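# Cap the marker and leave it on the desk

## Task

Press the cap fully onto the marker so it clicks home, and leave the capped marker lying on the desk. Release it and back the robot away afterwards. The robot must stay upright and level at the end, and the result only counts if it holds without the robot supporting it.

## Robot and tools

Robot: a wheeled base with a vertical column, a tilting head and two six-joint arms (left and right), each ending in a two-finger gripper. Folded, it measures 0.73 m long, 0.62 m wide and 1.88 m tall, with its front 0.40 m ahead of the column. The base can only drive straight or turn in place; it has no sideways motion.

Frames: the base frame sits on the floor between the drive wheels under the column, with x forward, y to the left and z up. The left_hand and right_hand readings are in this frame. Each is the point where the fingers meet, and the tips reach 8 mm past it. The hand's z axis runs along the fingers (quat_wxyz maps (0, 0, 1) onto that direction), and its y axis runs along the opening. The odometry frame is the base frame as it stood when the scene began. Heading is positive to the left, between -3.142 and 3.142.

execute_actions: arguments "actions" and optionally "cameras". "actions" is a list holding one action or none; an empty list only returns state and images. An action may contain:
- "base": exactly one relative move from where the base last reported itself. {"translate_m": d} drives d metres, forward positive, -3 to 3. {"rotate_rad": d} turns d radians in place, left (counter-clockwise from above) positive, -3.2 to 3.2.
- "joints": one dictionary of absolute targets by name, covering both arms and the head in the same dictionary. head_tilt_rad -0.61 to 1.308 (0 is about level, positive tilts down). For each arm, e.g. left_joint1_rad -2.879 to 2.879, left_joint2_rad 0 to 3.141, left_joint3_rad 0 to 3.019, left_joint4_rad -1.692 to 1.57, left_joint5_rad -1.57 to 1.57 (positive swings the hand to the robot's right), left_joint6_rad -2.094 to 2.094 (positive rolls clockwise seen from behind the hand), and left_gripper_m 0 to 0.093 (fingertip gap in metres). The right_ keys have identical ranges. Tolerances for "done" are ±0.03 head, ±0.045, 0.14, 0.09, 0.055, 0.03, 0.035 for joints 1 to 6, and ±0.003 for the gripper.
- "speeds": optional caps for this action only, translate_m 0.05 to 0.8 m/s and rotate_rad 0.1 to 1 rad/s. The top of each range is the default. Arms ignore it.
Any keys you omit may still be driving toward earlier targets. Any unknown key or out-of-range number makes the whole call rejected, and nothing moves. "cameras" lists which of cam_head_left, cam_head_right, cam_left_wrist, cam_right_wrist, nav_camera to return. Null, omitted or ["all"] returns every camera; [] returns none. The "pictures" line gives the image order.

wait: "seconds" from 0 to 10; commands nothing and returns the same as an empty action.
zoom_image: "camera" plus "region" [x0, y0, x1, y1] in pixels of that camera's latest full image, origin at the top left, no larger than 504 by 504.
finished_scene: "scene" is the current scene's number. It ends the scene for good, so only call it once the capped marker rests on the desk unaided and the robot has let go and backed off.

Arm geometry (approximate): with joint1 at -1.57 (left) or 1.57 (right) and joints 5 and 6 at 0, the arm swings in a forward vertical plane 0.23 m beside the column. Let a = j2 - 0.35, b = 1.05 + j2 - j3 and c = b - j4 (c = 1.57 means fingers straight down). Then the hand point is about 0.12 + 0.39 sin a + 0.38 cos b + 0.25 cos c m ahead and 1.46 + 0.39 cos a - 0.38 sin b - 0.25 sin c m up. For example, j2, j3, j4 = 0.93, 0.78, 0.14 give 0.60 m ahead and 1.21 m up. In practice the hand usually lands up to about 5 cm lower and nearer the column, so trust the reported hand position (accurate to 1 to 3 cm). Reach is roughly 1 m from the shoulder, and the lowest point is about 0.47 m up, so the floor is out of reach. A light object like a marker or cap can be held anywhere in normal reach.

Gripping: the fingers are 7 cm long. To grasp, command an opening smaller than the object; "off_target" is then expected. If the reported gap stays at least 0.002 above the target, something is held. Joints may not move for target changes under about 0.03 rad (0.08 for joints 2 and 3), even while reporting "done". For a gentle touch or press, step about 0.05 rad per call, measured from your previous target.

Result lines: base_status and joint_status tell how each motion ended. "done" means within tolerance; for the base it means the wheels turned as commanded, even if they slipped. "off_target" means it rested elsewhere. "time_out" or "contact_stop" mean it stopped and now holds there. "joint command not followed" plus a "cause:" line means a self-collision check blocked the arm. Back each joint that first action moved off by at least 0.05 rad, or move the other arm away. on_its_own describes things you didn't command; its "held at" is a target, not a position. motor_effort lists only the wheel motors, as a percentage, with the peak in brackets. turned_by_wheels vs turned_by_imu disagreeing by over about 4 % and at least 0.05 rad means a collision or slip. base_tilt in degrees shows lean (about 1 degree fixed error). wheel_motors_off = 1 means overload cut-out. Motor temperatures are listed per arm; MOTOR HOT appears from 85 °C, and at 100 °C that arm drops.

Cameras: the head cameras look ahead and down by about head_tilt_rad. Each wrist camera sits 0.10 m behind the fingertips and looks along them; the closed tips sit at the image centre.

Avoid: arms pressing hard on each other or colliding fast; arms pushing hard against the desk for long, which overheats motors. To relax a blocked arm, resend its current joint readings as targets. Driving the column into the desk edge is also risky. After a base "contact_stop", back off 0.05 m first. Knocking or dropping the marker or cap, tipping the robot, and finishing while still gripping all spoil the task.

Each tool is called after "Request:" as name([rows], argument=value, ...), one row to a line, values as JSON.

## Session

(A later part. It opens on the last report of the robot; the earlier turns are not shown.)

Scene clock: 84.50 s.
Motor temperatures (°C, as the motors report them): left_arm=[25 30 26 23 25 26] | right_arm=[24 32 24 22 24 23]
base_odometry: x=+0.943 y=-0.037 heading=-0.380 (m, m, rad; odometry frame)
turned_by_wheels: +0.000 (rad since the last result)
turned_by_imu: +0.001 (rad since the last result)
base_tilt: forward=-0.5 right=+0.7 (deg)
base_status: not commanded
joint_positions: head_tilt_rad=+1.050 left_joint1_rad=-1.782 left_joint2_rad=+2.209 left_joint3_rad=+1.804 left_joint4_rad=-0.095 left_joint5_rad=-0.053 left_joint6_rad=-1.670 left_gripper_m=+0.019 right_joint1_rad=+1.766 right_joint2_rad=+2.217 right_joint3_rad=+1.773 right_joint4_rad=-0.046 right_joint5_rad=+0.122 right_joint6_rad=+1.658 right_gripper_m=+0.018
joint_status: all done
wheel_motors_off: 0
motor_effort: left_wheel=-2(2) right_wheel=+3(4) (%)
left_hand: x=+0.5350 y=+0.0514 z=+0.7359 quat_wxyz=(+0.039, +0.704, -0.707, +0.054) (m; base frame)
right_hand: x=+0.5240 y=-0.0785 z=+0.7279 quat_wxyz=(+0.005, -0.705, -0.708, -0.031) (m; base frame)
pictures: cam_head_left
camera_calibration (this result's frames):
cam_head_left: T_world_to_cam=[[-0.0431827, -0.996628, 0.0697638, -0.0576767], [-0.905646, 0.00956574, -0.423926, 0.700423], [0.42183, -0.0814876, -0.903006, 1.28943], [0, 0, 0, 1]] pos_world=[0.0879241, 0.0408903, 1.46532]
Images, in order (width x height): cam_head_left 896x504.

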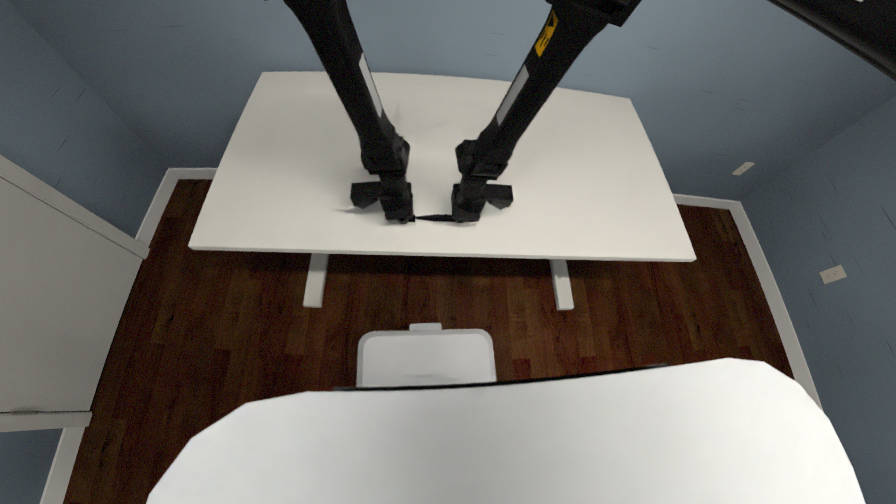

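Request:
execute_actions([
  {"joints":{"left_joint1_rad":-1.755,"left_joint2_rad":2.255,"left_joint4_rad":-0.06}},
], cameras=[])

Request:
execute_actions([
  {"joints":{"left_gripper_m":0.025}},
], cameras=[])

Request:
execute_actions([
  {"joints":{"left_gripper_m":0}},
], cameras=["cam_head_left"])

Request:
zoom_image(camera="cam_head_left", region=[375,190,475,240])

Request:
execute_actions([
  {"joints":{"right_joint1_rad":1.805}},
], cameras=["cam_head_left"])

Request:
zoom_image(camera="cam_head_left", region=[375,190,475,240])

Scene clock: 94.37 s.
Motor temperatures (°C, as the motors report them): left_arm=[25 30 26 23 25 26] | right_arm=[24 32 24 22 24 23]
base_odometry: x=+0.943 y=-0.037 heading=-0.380 (m, m, rad; odometry frame)
turned_by_wheels: +0.000 (rad since the last result)
turned_by_imu: +0.001 (rad since the last result)
base_tilt: forward=-0.4 right=+0.6 (deg)
base_status: not commanded
joint_positions: head_tilt_rad=+1.050 left_joint1_rad=-1.776 left_joint2_rad=+2.221 left_joint3_rad=+1.804 left_joint4_rad=-0.068 left_joint5_rad=-0.049 left_joint6_rad=-1.670 left_gripper_m=+0.019 right_joint1_rad=+1.766 right_joint2_rad=+2.217 right_joint3_rad=+1.773 right_joint4_rad=-0.046 right_joint5_rad=+0.122 right_joint6_rad=+1.658 right_gripper_m=+0.018
joint_status: all done
wheel_motors_off: 0
motor_effort: left_wheel=-1(2) right_wheel=+3(4) (%)
left_hand: x=+0.5328 y=+0.0548 z=+0.7303 quat_wxyz=(+0.035, +0.706, -0.705, +0.059) (m; base frame)
right_hand: x=+0.5240 y=-0.0785 z=+0.7279 quat_wxyz=(+0.005, -0.705, -0.708, -0.031) (m; base frame)
pictures: none
No camera images: the call's "cameras" was empty. Leave "cameras" out to get every camera's image.

Scene clock: 94.87 s.
Motor temperatures (°C, as the motors report them): left_arm=[25 30 26 23 25 26] | right_arm=[24 32 24 22 24 23]
base_odometry: x=+0.943 y=-0.037 heading=-0.380 (m, m, rad; odometry frame)
turned_by_wheels: +0.000 (rad since the last result)
turned_by_imu: +0.000 (rad since the last result)
base_tilt: forward=-0.3 right=+0.6 (deg)
base_status: not commanded
joint_positions: head_tilt_rad=+1.050 left_joint1_rad=-1.776 left_joint2_rad=+2.221 left_joint3_rad=+1.808 left_joint4_rad=-0.067 left_joint5_rad=-0.049 left_joint6_rad=-1.670 left_gripper_m=+0.025 right_joint1_rad=+1.766 right_joint2_rad=+2.217 right_joint3_rad=+1.773 right_joint4_rad=-0.046 right_joint5_rad=+0.122 right_joint6_rad=+1.658 right_gripper_m=+0.018
joint_status: all done
wheel_motors_off: 0
motor_effort: left_wheel=-1(1) right_wheel=+3(3) (%)
left_hand: x=+0.5352 y=+0.0546 z=+0.7305 quat_wxyz=(+0.033, +0.706, -0.705, +0.061) (m; base frame)
right_hand: x=+0.5240 y=-0.0785 z=+0.7279 quat_wxyz=(+0.005, -0.705, -0.708, -0.031) (m; base frame)
pictures: none
No camera images: the call's "cameras" was empty. Leave "cameras" out to get every camera's image.

Scene clock: 95.37 s.
Motor temperatures (°C, as the motors report them): left_arm=[25 30 26 23 25 26] | right_arm=[24 32 24 22 24 23]
base_odometry: x=+0.943 y=-0.037 heading=-0.380 (m, m, rad; odometry frame)
turned_by_wheels: +0.000 (rad since the last result)
turned_by_imu: +0.000 (rad since the last result)
base_tilt: forward=-0.4 right=+0.6 (deg)
base_status: not commanded
joint_positions: head_tilt_rad=+1.050 left_joint1_rad=-1.776 left_joint2_rad=+2.221 left_joint3_rad=+1.805 left_joint4_rad=-0.067 left_joint5_rad=-0.048 left_joint6_rad=-1.670 left_gripper_m=+0.019 right_joint1_rad=+1.766 right_joint2_rad=+2.217 right_joint3_rad=+1.773 right_joint4_rad=-0.046 right_joint5_rad=+0.122 right_joint6_rad=+1.658 right_gripper_m=+0.018
joint_status: left_gripper_m off_target (ended at +0.019, target +0.000)
wheel_motors_off: 0
motor_effort: left_wheel=-1(1) right_wheel=+3(3) (%)
left_hand: x=+0.5336 y=+0.0547 z=+0.7303 quat_wxyz=(+0.034, +0.706, -0.705, +0.060) (m; base frame)
right_hand: x=+0.5240 y=-0.0785 z=+0.7279 quat_wxyz=(+0.005, -0.705, -0.708, -0.031) (m; base frame)
pictures: cam_head_left
camera_calibration (this result's frames):
cam_head_left: T_world_to_cam=[[-0.0431827, -0.996628, 0.0697638, -0.0576767], [-0.905646, 0.00956574, -0.423926, 0.700423], [0.42183, -0.0814876, -0.903006, 1.28943], [0, 0, 0, 1]] pos_world=[0.0879241, 0.0408903, 1.46532]
Images, in order (width x height): cam_head_left 896x504.

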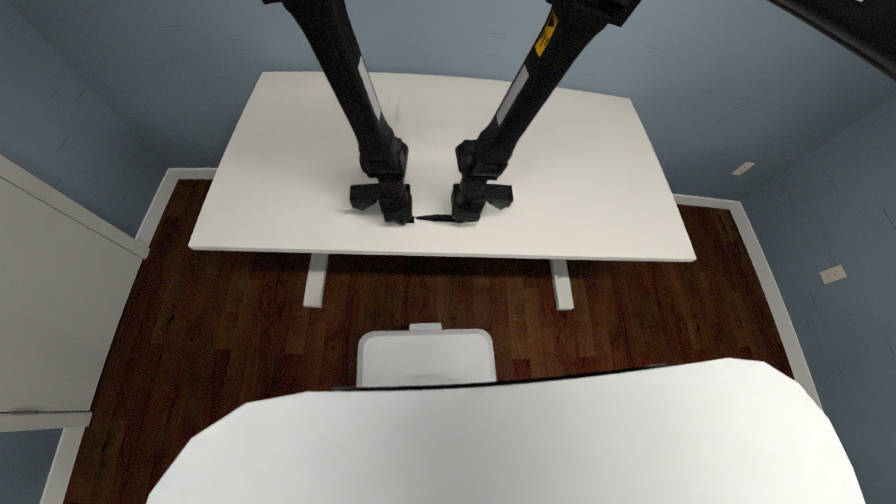

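Region (375, 190, 475, 240) of cam_head_left's 896x504 image, scaled by 5.040, with more detail than that image has.

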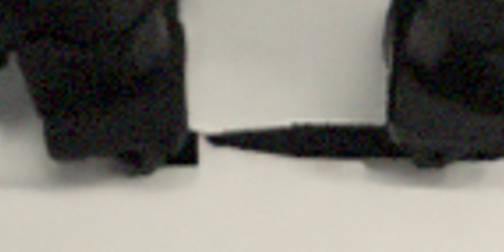

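Scene clock: 96.10 s.
Motor temperatures (°C, as the motors report them): left_arm=[25 30 26 23 25 26] | right_arm=[24 32 24 22 24 23]
base_odometry: x=+0.943 y=-0.037 heading=-0.380 (m, m, rad; odometry frame)
turned_by_wheels: +0.000 (rad since the last result)
turned_by_imu: +0.000 (rad since the last result)
base_tilt: forward=-0.4 right=+0.6 (deg)
base_status: not commanded
joint_positions: head_tilt_rad=+1.050 left_joint1_rad=-1.776 left_joint2_rad=+2.221 left_joint3_rad=+1.805 left_joint4_rad=-0.067 left_joint5_rad=-0.048 left_joint6_rad=-1.672 left_gripper_m=+0.019 right_joint1_rad=+1.798 right_joint2_rad=+2.217 right_joint3_rad=+1.773 right_joint4_rad=-0.046 right_joint5_rad=+0.124 right_joint6_rad=+1.658 right_gripper_m=+0.018
joint_status: all done
wheel_motors_off: 0
motor_effort: left_wheel=-1(1) right_wheel=+3(3) (%)
left_hand: x=+0.5336 y=+0.0547 z=+0.7303 quat_wxyz=(+0.034, +0.706, -0.704, +0.060) (m; base frame)
right_hand: x=+0.5214 y=-0.0513 z=+0.7324 quat_wxyz=(+0.014, -0.699, -0.714, -0.040) (m; base frame)
pictures: cam_head_left
camera_calibration (this result's frames):
cam_head_left: T_world_to_cam=[[-0.0431827, -0.996628, 0.0697638, -0.0576767], [-0.905646, 0.00956574, -0.423926, 0.700423], [0.42183, -0.0814876, -0.903006, 1.28943], [0, 0, 0, 1]] pos_world=[0.0879241, 0.0408903, 1.46532]
Images, in order (width x height): cam_head_left 896x504.

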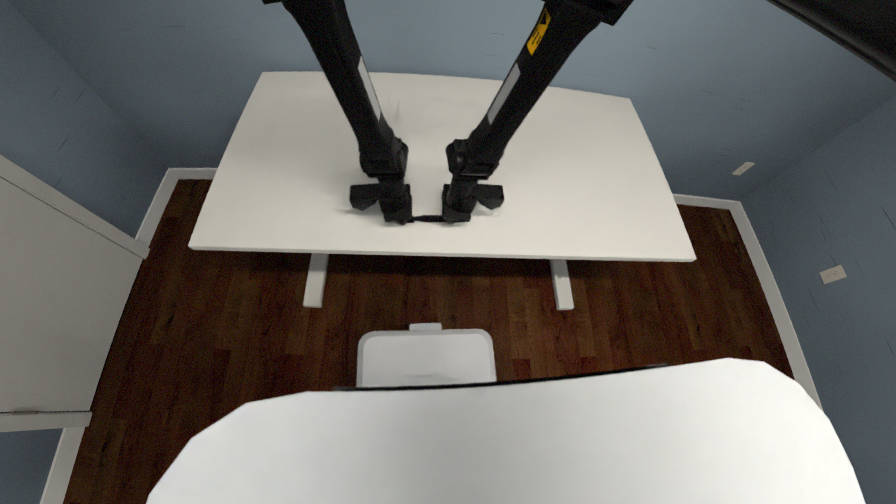

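Region (375, 190, 475, 240) of cam_head_left's 896x504 image, scaled by 5.040, with more detail than that image has.

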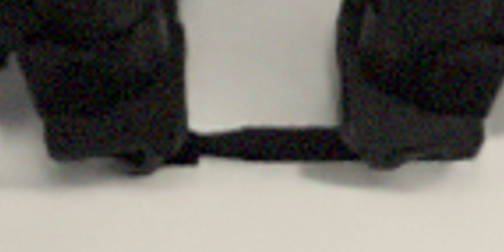

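Request:
execute_actions([
  {"joints":{"left_gripper_m":0.03,"right_gripper_m":0.03,"left_joint2_rad":2.215,"right_joint2_rad":2.21}},
], cameras=[])

Request:
execute_actions([
  {"joints":{"left_joint1_rad":-1.73,"left_joint5_rad":0.12,"right_joint1_rad":1.71,"right_joint5_rad":-0.15,"right_joint6_rad":1.63}},
], cameras=["cam_left_wrist","cam_right_wrist"])

Scene clock: 106.37 s.
Motor temperatures (°C, as the motors report them): left_arm=[25 30 26 23 25 26] | right_arm=[24 32 24 22 24 23]
base_odometry: x=+0.943 y=-0.037 heading=-0.380 (m, m, rad; odometry frame)
turned_by_wheels: +0.000 (rad since the last result)
turned_by_imu: +0.001 (rad since the last result)
base_tilt: forward=-0.4 right=+0.8 (deg)
base_status: not commanded
joint_positions: head_tilt_rad=+1.050 left_joint1_rad=-1.773 left_joint2_rad=+2.217 left_joint3_rad=+1.805 left_joint4_rad=-0.067 left_joint5_rad=-0.048 left_joint6_rad=-1.672 left_gripper_m=+0.030 right_joint1_rad=+1.798 right_joint2_rad=+2.217 right_joint3_rad=+1.773 right_joint4_rad=-0.046 right_joint5_rad=+0.122 right_joint6_rad=+1.658 right_gripper_m=+0.030
joint_status: all done
wheel_motors_off: 0
motor_effort: left_wheel=-1(2) right_wheel=+3(3) (%)
left_hand: x=+0.5364 y=+0.0573 z=+0.7313 quat_wxyz=(+0.032, +0.707, -0.704, +0.061) (m; base frame)
right_hand: x=+0.5214 y=-0.0510 z=+0.7324 quat_wxyz=(+0.015, -0.699, -0.714, -0.041) (m; base frame)
pictures: none
No camera images: the call's "cameras" was empty. Leave "cameras" out to get every camera's image.

Scene clock: 107.27 s.
Motor temperatures (°C, as the motors report them): left_arm=[25 30 26 23 25 26] | right_arm=[24 32 24 22 24 23]
base_odometry: x=+0.943 y=-0.037 heading=-0.380 (m, m, rad; odometry frame)
turned_by_wheels: +0.000 (rad since the last result)
turned_by_imu: +0.000 (rad since the last result)
base_tilt: forward=-0.2 right=+0.7 (deg)
base_status: not commanded
joint_positions: head_tilt_rad=+1.050 left_joint1_rad=-1.739 left_joint2_rad=+2.217 left_joint3_rad=+1.804 left_joint4_rad=-0.067 left_joint5_rad=+0.118 left_joint6_rad=-1.672 left_gripper_m=+0.030 right_joint1_rad=+1.703 right_joint2_rad=+2.214 right_joint3_rad=+1.773 right_joint4_rad=-0.046 right_joint5_rad=-0.148 right_joint6_rad=+1.636 right_gripper_m=+0.030
joint_status: all done
wheel_motors_off: 0
motor_effort: left_wheel=-2(2) right_wheel=+3(3) (%)
left_hand: x=+0.5364 y=+0.0589 z=+0.7321 quat_wxyz=(+0.085, +0.707, -0.695, +0.103) (m; base frame)
right_hand: x=+0.5266 y=-0.0864 z=+0.7284 quat_wxyz=(+0.085, -0.700, -0.702, -0.101) (m; base frame)
pictures: cam_left_wrist, cam_right_wrist
camera_calibration (this result's frames):
cam_left_wrist: T_world_to_cam=[[0.999428, 0.0226226, 0.0251503, -0.55679], [-0.00561146, -0.622309, 0.782752, -0.532498], [0.0333591, -0.782445, -0.621826, 0.603894], [0, 0, 0, 1]] pos_world=[0.533338, 0.153731, 0.806334]
cam_right_wrist: T_world_to_cam=[[-0.999654, -0.00115464, -0.0262869, 0.545236], [-0.0212678, 0.623681, 0.78139, -0.49783], [0.0154924, 0.781678, -0.623489, 0.636961], [0, 0, 0, 1]] pos_world=[0.524592, -0.186782, 0.80047]
Images, in order (width x height): cam_left_wrist 896x504, cam_right_wrist 896x504.

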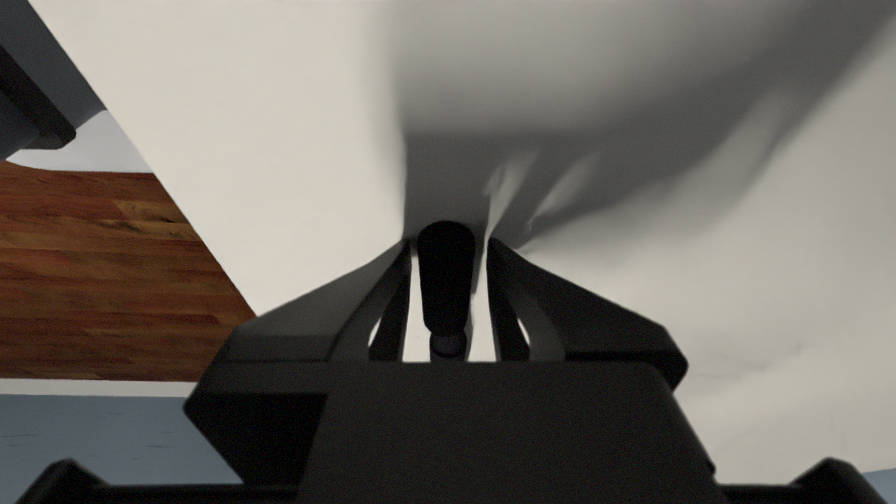

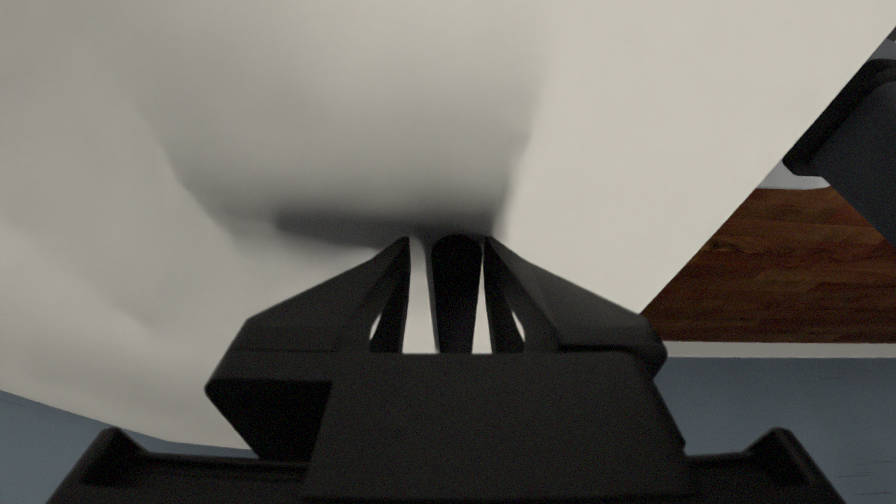

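Request:
execute_actions([
  {"joints":{"left_gripper_m":0,"right_gripper_m":0,"right_joint4_rad":-0.085,"left_joint2_rad":2.24,"right_joint2_rad":2.225}},
], cameras=[])

Request:
execute_actions([
  {"joints":{"left_joint1_rad":-1.78,"right_joint1_rad":1.75}},
], cameras=[])

Request:
execute_actions([
  {"joints":{"left_joint1_rad":-1.86,"right_joint1_rad":1.83,"left_joint5_rad":0.15,"right_joint5_rad":-0.18}},
], cameras=["cam_left_wrist","cam_right_wrist","cam_head_left"])

Request:
zoom_image(camera="cam_head_left", region=[375,190,475,240])

Scene clock: 120.00 s.
Motor temperatures (°C, as the motors report them): left_arm=[25 30 26 23 25 26] | right_arm=[24 32 24 22 24 23]
base_odometry: x=+0.943 y=-0.037 heading=-0.380 (m, m, rad; odometry frame)
turned_by_wheels: +0.000 (rad since the last result)
turned_by_imu: +0.001 (rad since the last result)
base_tilt: forward=-0.4 right=+0.6 (deg)
base_status: not commanded
joint_positions: head_tilt_rad=+1.050 left_joint1_rad=-1.739 left_joint2_rad=+2.217 left_joint3_rad=+1.804 left_joint4_rad=-0.067 left_joint5_rad=+0.118 left_joint6_rad=-1.672 left_gripper_m=+0.019 right_joint1_rad=+1.703 right_joint2_rad=+2.214 right_joint3_rad=+1.773 right_joint4_rad=-0.072 right_joint5_rad=-0.149 right_joint6_rad=+1.636 right_gripper_m=+0.017
joint_status: left_gripper_m off_target (ended at +0.019, target +0.000); right_gripper_m off_target (ended at +0.017, target +0.000); the others done
wheel_motors_off: 0
motor_effort: left_wheel=-1(2) right_wheel=+3(3) (%)
left_hand: x=+0.5361 y=+0.0588 z=+0.7320 quat_wxyz=(+0.085, +0.707, -0.695, +0.103) (m; base frame)
right_hand: x=+0.5203 y=-0.0866 z=+0.7283 quat_wxyz=(+0.094, -0.701, -0.701, -0.092) (m; base frame)
pictures: none
No camera images: the call's "cameras" was empty. Leave "cameras" out to get every camera's image.

Scene clock: 120.63 s.
Motor temperatures (°C, as the motors report them): left_arm=[25 30 26 23 25 26] | right_arm=[24 32 24 22 24 23]
base_odometry: x=+0.943 y=-0.037 heading=-0.380 (m, m, rad; odometry frame)
turned_by_wheels: +0.000 (rad since the last result)
turned_by_imu: +0.000 (rad since the last result)
base_tilt: forward=-0.3 right=+0.7 (deg)
base_status: not commanded
joint_positions: head_tilt_rad=+1.050 left_joint1_rad=-1.752 left_joint2_rad=+2.220 left_joint3_rad=+1.801 left_joint4_rad=-0.067 left_joint5_rad=+0.112 left_joint6_rad=-1.672 left_gripper_m=+0.019 right_joint1_rad=+1.723 right_joint2_rad=+2.214 right_joint3_rad=+1.773 right_joint4_rad=-0.072 right_joint5_rad=-0.138 right_joint6_rad=+1.636 right_gripper_m=+0.017
joint_status: all done
wheel_motors_off: 0
motor_effort: left_wheel=-1(2) right_wheel=+3(3) (%)
left_hand: x=+0.5317 y=+0.0485 z=+0.7324 quat_wxyz=(+0.089, +0.704, -0.697, +0.103) (m; base frame)
right_hand: x=+0.5190 y=-0.0715 z=+0.7303 quat_wxyz=(+0.097, -0.697, -0.705, -0.094) (m; base frame)
pictures: none
No camera images: the call's "cameras" was empty. Leave "cameras" out to get every camera's image.

Scene clock: 122.50 s.
Motor temperatures (°C, as the motors report them): left_arm=[25 30 26 23 25 26] | right_arm=[24 32 24 22 24 23]
base_odometry: x=+0.943 y=-0.037 heading=-0.380 (m, m, rad; odometry frame)
turned_by_wheels: +0.000 (rad since the last result)
turned_by_imu: +0.001 (rad since the last result)
base_tilt: forward=-0.4 right=+0.6 (deg)
base_status: not commanded
joint_positions: head_tilt_rad=+1.050 left_joint1_rad=-1.753 left_joint2_rad=+2.222 left_joint3_rad=+1.802 left_joint4_rad=-0.066 left_joint5_rad=+0.125 left_joint6_rad=-1.674 left_gripper_m=+0.019 right_joint1_rad=+1.714 right_joint2_rad=+2.214 right_joint3_rad=+1.773 right_joint4_rad=-0.077 right_joint5_rad=-0.145 right_joint6_rad=+1.636 right_gripper_m=+0.017
joint_status: left_joint1_rad time_out (moved -0.001 of -0.108); right_joint1_rad time_out (moved -0.009 of +0.107); right_joint5_rad time_out (moved -0.007 of -0.042); the others done
wheel_motors_off: 0
on_its_own: left_joint1_rad is held at -1.756, not at your -1.860, since a time_out; right_joint1_rad is held at +1.724, not at your +1.830, since a time_out; right_joint5_rad is held at -0.146, not at your -0.180, since a time_out
motor_effort: left_wheel=-2(13) right_wheel=+2(13) (%)
left_hand: x=+0.5304 y=+0.0454 z=+0.7323 quat_wxyz=(+0.095, +0.704, -0.696, +0.107) (m; base frame)
right_hand: x=+0.5187 y=-0.0783 z=+0.7294 quat_wxyz=(+0.097, -0.698, -0.703, -0.092) (m; base frame)
pictures: cam_head_left, cam_left_wrist, cam_right_wrist
joint command not followed: on one or more control steps a check withheld the commanded joint targets of the left arm, and it was not sent them on those steps.
cause: the commanded joint targets would bring a part of the robot too close to another arm (this arm's wrist (the part past joint 4) and the other arm's wrist (the part past joint 4), along the way the arms are being sent); next, command targets that bring no part of the robot closer to that arm.
joint command not followed: on one or more control steps a check withheld the commanded joint targets of the right arm, and it was not sent them on those steps.
cause: the commanded joint targets would bring a part of the robot too close to another arm (this arm's wrist (the part past joint 4) and the other arm's wrist (the part past joint 4)); next, command targets that bring no part of the robot closer to that arm.
camera_calibration (this result's frames):
cam_head_left: T_world_to_cam=[[-0.0431826, -0.996628, 0.0697638, -0.0576767], [-0.905646, 0.00956574, -0.423926, 0.700423], [0.42183, -0.0814876, -0.903006, 1.28943], [0, 0, 0, 1]] pos_world=[0.0879241, 0.0408903, 1.46532]
cam_left_wrist: T_world_to_cam=[[0.999698, 0.0167885, 0.0179268, -0.545099], [-0.00405578, -0.607037, 0.794663, -0.551342], [0.0242234, -0.794496, -0.606786, 0.588024], [0, 0, 0, 1]] pos_world=[0.528455, 0.141649, 0.804708]
cam_right_wrist: T_world_to_cam=[[-0.999942, -0.0103167, 0.00323569, 0.515256], [-0.00386212, 0.620326, 0.784334, -0.515289], [-0.010099, 0.784276, -0.62033, 0.642553], [0, 0, 0, 1]] pos_world=[0.519725, -0.178976, 0.801086]
Images, in order (width x height): cam_head_left 896x504, cam_left_wrist 896x504, cam_right_wrist 896x504.

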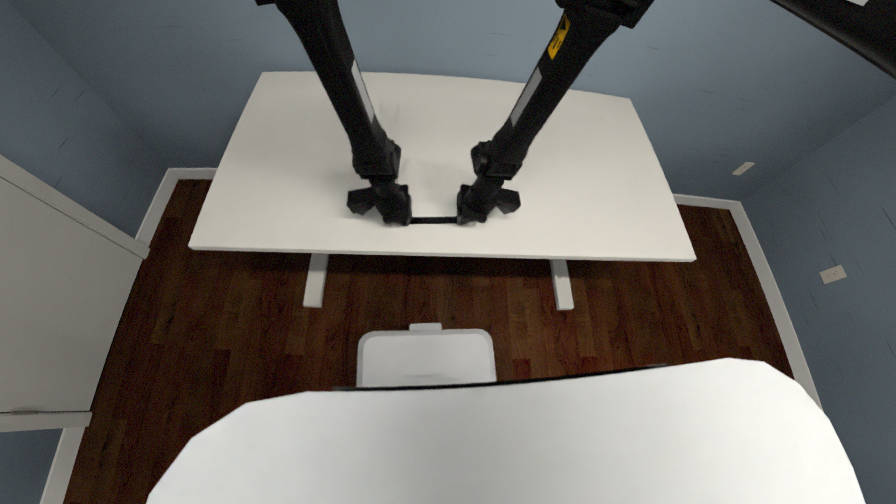

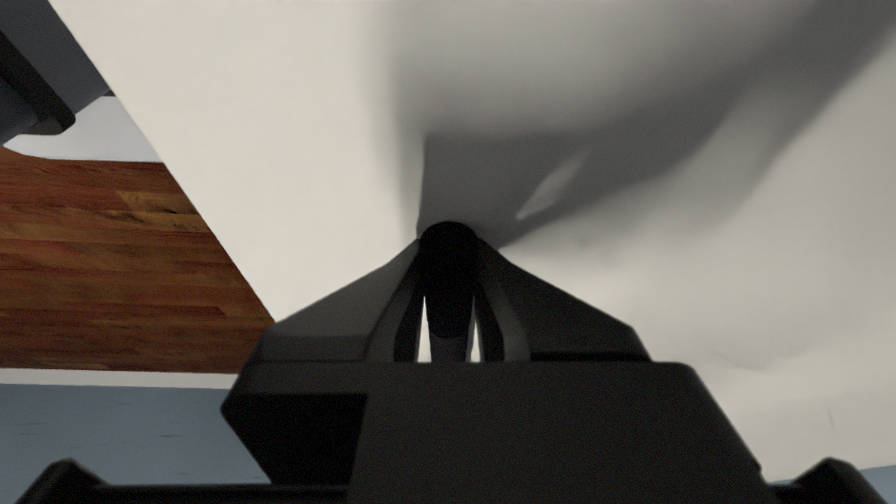

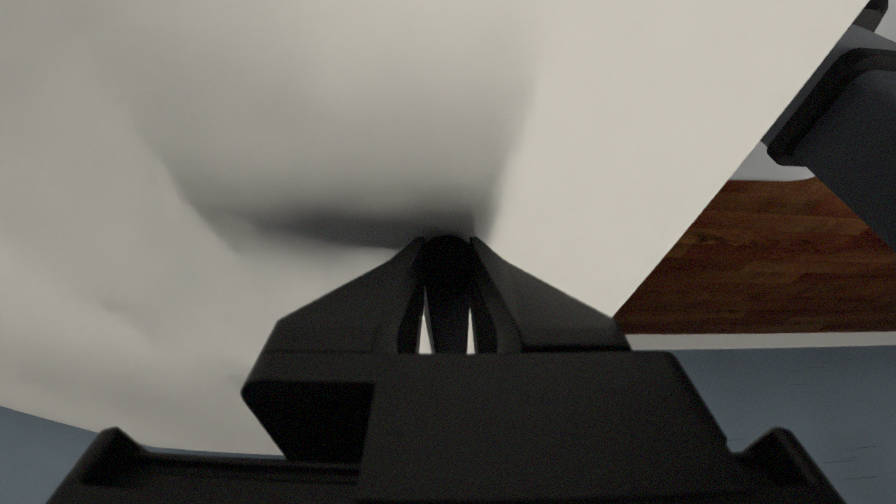

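Region (375, 190, 475, 240) of cam_head_left's 896x504 image, scaled by 5.040, with more detail than that image has.

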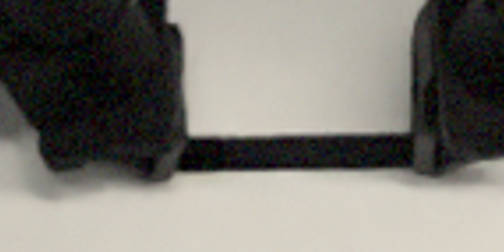

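Request:
execute_actions([
  {"joints":{"left_joint1_rad":-1.845,"right_joint1_rad":1.815,"left_joint5_rad":0.17,"right_joint5_rad":-0.2}},
], cameras=[])

Request:
execute_actions([
  {"joints":{"left_joint1_rad":-1.71,"right_joint1_rad":1.675,"left_joint5_rad":0.125,"right_joint5_rad":-0.145}},
], cameras=["cam_head_left"])

Request:
zoom_image(camera="cam_head_left", region=[355,170,495,250])

Scene clock: 140.50 s.
Motor temperatures (°C, as the motors report them): left_arm=[25 30 26 23 25 26] | right_arm=[24 32 24 22 25 23]
base_odometry: x=+0.943 y=-0.037 heading=-0.380 (m, m, rad; odometry frame)
turned_by_wheels: +0.000 (rad since the last result)
turned_by_imu: +0.002 (rad since the last result)
base_tilt: forward=-0.2 right=+0.7 (deg)
base_status: not commanded
joint_positions: head_tilt_rad=+1.050 left_joint1_rad=-1.754 left_joint2_rad=+2.222 left_joint3_rad=+1.802 left_joint4_rad=-0.066 left_joint5_rad=+0.141 left_joint6_rad=-1.674 left_gripper_m=+0.019 right_joint1_rad=+1.716 right_joint2_rad=+2.214 right_joint3_rad=+1.773 right_joint4_rad=-0.077 right_joint5_rad=-0.166 right_joint6_rad=+1.636 right_gripper_m=+0.017
joint_status: left_joint1_rad time_out (moved -0.001 of -0.092); right_joint1_rad time_out (moved +0.002 of +0.101); right_joint5_rad time_out (moved -0.021 of -0.055); the others done
wheel_motors_off: 0
on_its_own: left_joint1_rad reads -1.754 and still pushes toward -1.845 since a time_out; right_joint1_rad reads +1.716 and still pushes toward +1.815 since a time_out; right_joint5_rad reads -0.166 and still pushes toward -0.200 since a time_out
motor_effort: left_wheel=-2(2) right_wheel=+2(3) (%)
left_hand: x=+0.5301 y=+0.0420 z=+0.7333 quat_wxyz=(+0.101, +0.703, -0.695, +0.112) (m; base frame)
right_hand: x=+0.5183 y=-0.0732 z=+0.7307 quat_wxyz=(+0.106, -0.697, -0.702, -0.099) (m; base frame)
pictures: none
No camera images: the call's "cameras" was empty. Leave "cameras" out to get every camera's image.

not run: a stop came earlier in this reply.

Region (355, 170, 495, 250) of cam_head_left's 896x504 image, scaled by 3.600, with more detail than that image has; it fills the top 288 rows of this view, and the rest is white.

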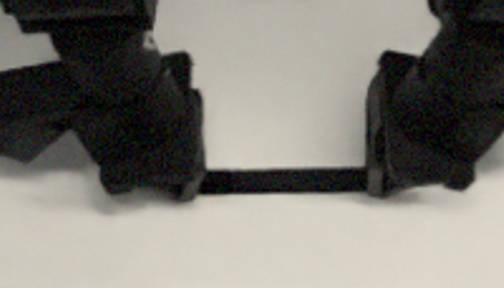

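Request:
execute_actions([
  {"joints":{"left_joint1_rad":-1.71,"right_joint1_rad":1.675,"left_joint5_rad":0.125,"right_joint5_rad":-0.145}},
], cameras=["cam_head_left"])

Request:
zoom_image(camera="cam_head_left", region=[355,170,495,250])

Scene clock: 146.90 s.
Motor temperatures (°C, as the motors report them): left_arm=[25 30 26 23 26 26] | right_arm=[24 32 24 22 25 23]
base_odometry: x=+0.943 y=-0.037 heading=-0.380 (m, m, rad; odometry frame)
turned_by_wheels: +0.000 (rad since the last result)
turned_by_imu: +0.001 (rad since the last result)
base_tilt: forward=-0.3 right=+0.6 (deg)
base_status: not commanded
joint_positions: head_tilt_rad=+1.050 left_joint1_rad=-1.750 left_joint2_rad=+2.222 left_joint3_rad=+1.802 left_joint4_rad=-0.066 left_joint5_rad=+0.136 left_joint6_rad=-1.674 left_gripper_m=+0.019 right_joint1_rad=+1.711 right_joint2_rad=+2.214 right_joint3_rad=+1.773 right_joint4_rad=-0.077 right_joint5_rad=-0.155 right_joint6_rad=+1.636 right_gripper_m=+0.017
joint_status: all done
wheel_motors_off: 0
motor_effort: left_wheel=-2(2) right_wheel=+2(2) (%)
left_hand: x=+0.5306 y=+0.0464 z=+0.7324 quat_wxyz=(+0.098, +0.704, -0.695, +0.110) (m; base frame)
right_hand: x=+0.5188 y=-0.0785 z=+0.7296 quat_wxyz=(+0.101, -0.698, -0.702, -0.095) (m; base frame)
pictures: cam_head_left
camera_calibration (this result's frames):
cam_head_left: T_world_to_cam=[[-0.0431826, -0.996628, 0.0697638, -0.0576767], [-0.905646, 0.00956574, -0.423926, 0.700423], [0.42183, -0.0814876, -0.903006, 1.28943], [0, 0, 0, 1]] pos_world=[0.0879241, 0.0408903, 1.46532]
Images, in order (width x height): cam_head_left 896x504.

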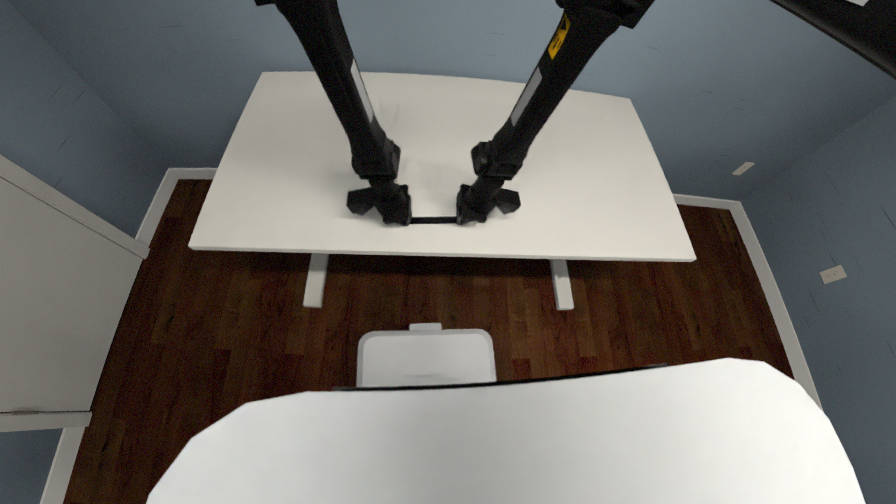

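Region (355, 170, 495, 250) of cam_head_left's 896x504 image, scaled by 3.600, with more detail than that image has; it fills the top 288 rows of this view, and the rest is white.

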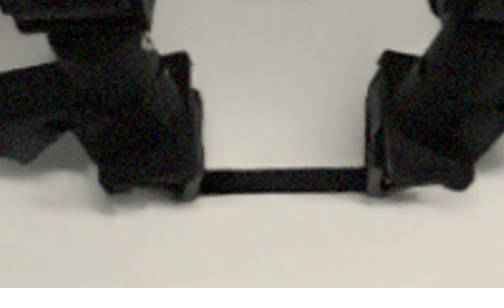

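Holds under 0.04 pull: snapped.

Request:
execute_actions([
  {"joints":{"left_joint1_rad":-1.74,"right_joint1_rad":1.70,"left_gripper_m":0.05,"right_gripper_m":0.05}},
], cameras=[])

Request:
execute_actions([
  {"joints":{"left_joint1_rad":-1.65,"right_joint1_rad":1.62,"left_joint2_rad":2.05,"right_joint2_rad":2.05,"left_joint3_rad":1.6,"right_joint3_rad":1.57}},
], cameras=[])

Request:
execute_actions([
  {"base":{"translate_m":-0.4},"joints":{"left_joint1_rad":-1.57,"right_joint1_rad":1.57,"left_joint2_rad":1.75,"right_joint2_rad":1.75}},
], cameras=["cam_head_left"])

Request:
zoom_image(camera="cam_head_left", region=[340,40,540,200])

Scene clock: 155.10 s.
Motor temperatures (°C, as the motors report them): left_arm=[25 30 26 23 26 26] | right_arm=[24 32 24 22 25 23]
base_odometry: x=+0.943 y=-0.037 heading=-0.380 (m, m, rad; odometry frame)
turned_by_wheels: +0.000 (rad since the last result)
turned_by_imu: +0.001 (rad since the last result)
base_tilt: forward=-0.3 right=+0.7 (deg)
base_status: not commanded
joint_positions: head_tilt_rad=+1.050 left_joint1_rad=-1.751 left_joint2_rad=+2.222 left_joint3_rad=+1.800 left_joint4_rad=-0.066 left_joint5_rad=+0.134 left_joint6_rad=-1.674 left_gripper_m=+0.050 right_joint1_rad=+1.710 right_joint2_rad=+2.214 right_joint3_rad=+1.773 right_joint4_rad=-0.077 right_joint5_rad=-0.147 right_joint6_rad=+1.636 right_gripper_m=+0.050
joint_status: all done
wheel_motors_off: 0
motor_effort: left_wheel=-2(2) right_wheel=+2(2) (%)
left_hand: x=+0.5291 y=+0.0460 z=+0.7323 quat_wxyz=(+0.098, +0.704, -0.695, +0.108) (m; base frame)
right_hand: x=+0.5189 y=-0.0808 z=+0.7291 quat_wxyz=(+0.097, -0.699, -0.703, -0.092) (m; base frame)
pictures: none
No camera images: the call's "cameras" was empty. Leave "cameras" out to get every camera's image.

Scene clock: 156.27 s.
Motor temperatures (°C, as the motors report them): left_arm=[25 30 26 23 26 26] | right_arm=[24 32 24 22 25 23]
base_odometry: x=+0.943 y=-0.037 heading=-0.380 (m, m, rad; odometry frame)
turned_by_wheels: +0.000 (rad since the last result)
turned_by_imu: +0.000 (rad since the last result)
base_tilt: forward=-0.3 right=+0.8 (deg)
base_status: not commanded
joint_positions: head_tilt_rad=+1.050 left_joint1_rad=-1.645 left_joint2_rad=+2.049 left_joint3_rad=+1.602 left_joint4_rad=-0.066 left_joint5_rad=+0.125 left_joint6_rad=-1.674 left_gripper_m=+0.050 right_joint1_rad=+1.616 right_joint2_rad=+2.046 right_joint3_rad=+1.572 right_joint4_rad=-0.078 right_joint5_rad=-0.145 right_joint6_rad=+1.636 right_gripper_m=+0.050
joint_status: all done
wheel_motors_off: 0
motor_effort: left_wheel=-2(3) right_wheel=+2(2) (%)
left_hand: x=+0.5353 y=+0.1428 z=+0.7836 quat_wxyz=(+0.067, +0.727, -0.680, +0.066) (m; base frame)
right_hand: x=+0.5165 y=-0.1644 z=+0.7828 quat_wxyz=(+0.077, -0.719, -0.688, -0.052) (m; base frame)
pictures: none
No camera images: the call's "cameras" was empty. Leave "cameras" out to get every camera's image.

Scene clock: 158.73 s.
Motor temperatures (°C, as the motors report them): left_arm=[25 30 26 23 26 26] | right_arm=[24 32 24 22 25 23]
base_odometry: x=+0.572 y=+0.111 heading=-0.381 (m, m, rad; odometry frame)
turned_by_wheels: -0.001 (rad since the last result)
turned_by_imu: +0.000 (rad since the last result)
base_tilt: forward=-0.4 right=+0.8 (deg)
base_status: done
joint_positions: head_tilt_rad=+1.051 left_joint1_rad=-1.562 left_joint2_rad=+1.754 left_joint3_rad=+1.584 left_joint4_rad=-0.057 left_joint5_rad=+0.125 left_joint6_rad=-1.674 left_gripper_m=+0.050 right_joint1_rad=+1.565 right_joint2_rad=+1.756 right_joint3_rad=+1.564 right_joint4_rad=-0.080 right_joint5_rad=-0.145 right_joint6_rad=+1.636 right_gripper_m=+0.050
joint_status: all done
wheel_motors_off: 0
motor_effort: left_wheel=-1(46) right_wheel=+1(60) (%)
left_hand: x=+0.7073 y=+0.2103 z=+0.9262 quat_wxyz=(-0.056, +0.728, -0.667, +0.148) (m; base frame)
right_hand: x=+0.6885 y=-0.2049 z=+0.9199 quat_wxyz=(-0.035, -0.717, -0.683, -0.139) (m; base frame)
pictures: cam_head_left
camera_calibration (this result's frames):
cam_head_left: T_world_to_cam=[[-0.0431633, -0.996628, 0.0697758, -0.0576962], [-0.905764, 0.00956574, -0.423675, 0.700042], [0.421579, -0.0814876, -0.903123, 1.28962], [0, 0, 0, 1]] pos_world=[0.0879034, 0.0408903, 1.4653]
Images, in order (width x height): cam_head_left 896x504.

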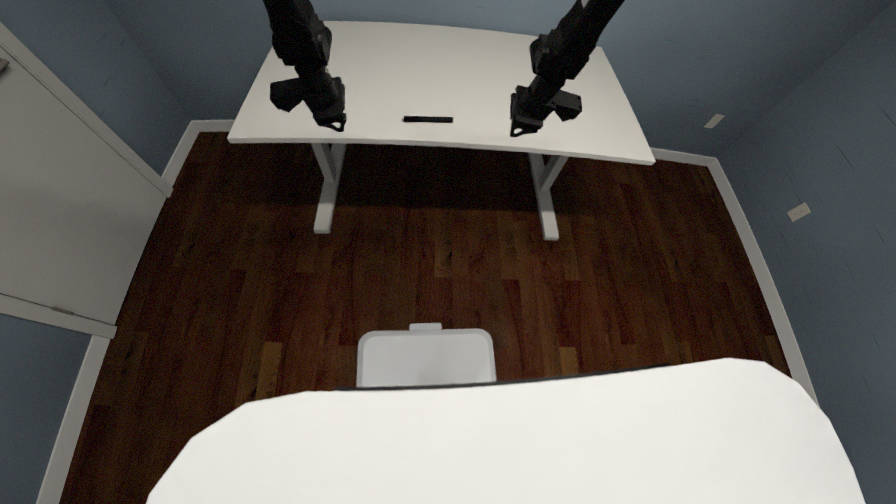

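Region (340, 40, 540, 200) of cam_head_left's 896x504 image, scaled by 2.520, with more detail than that image has; it fills the top 403 rows of this view, and the rest is white.

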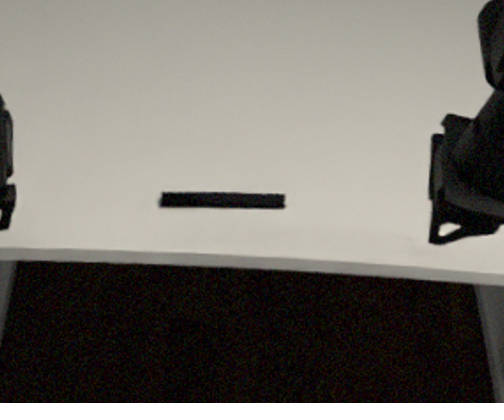

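Request:
finished_scene(scene=2)

The scene is finished: the task was done.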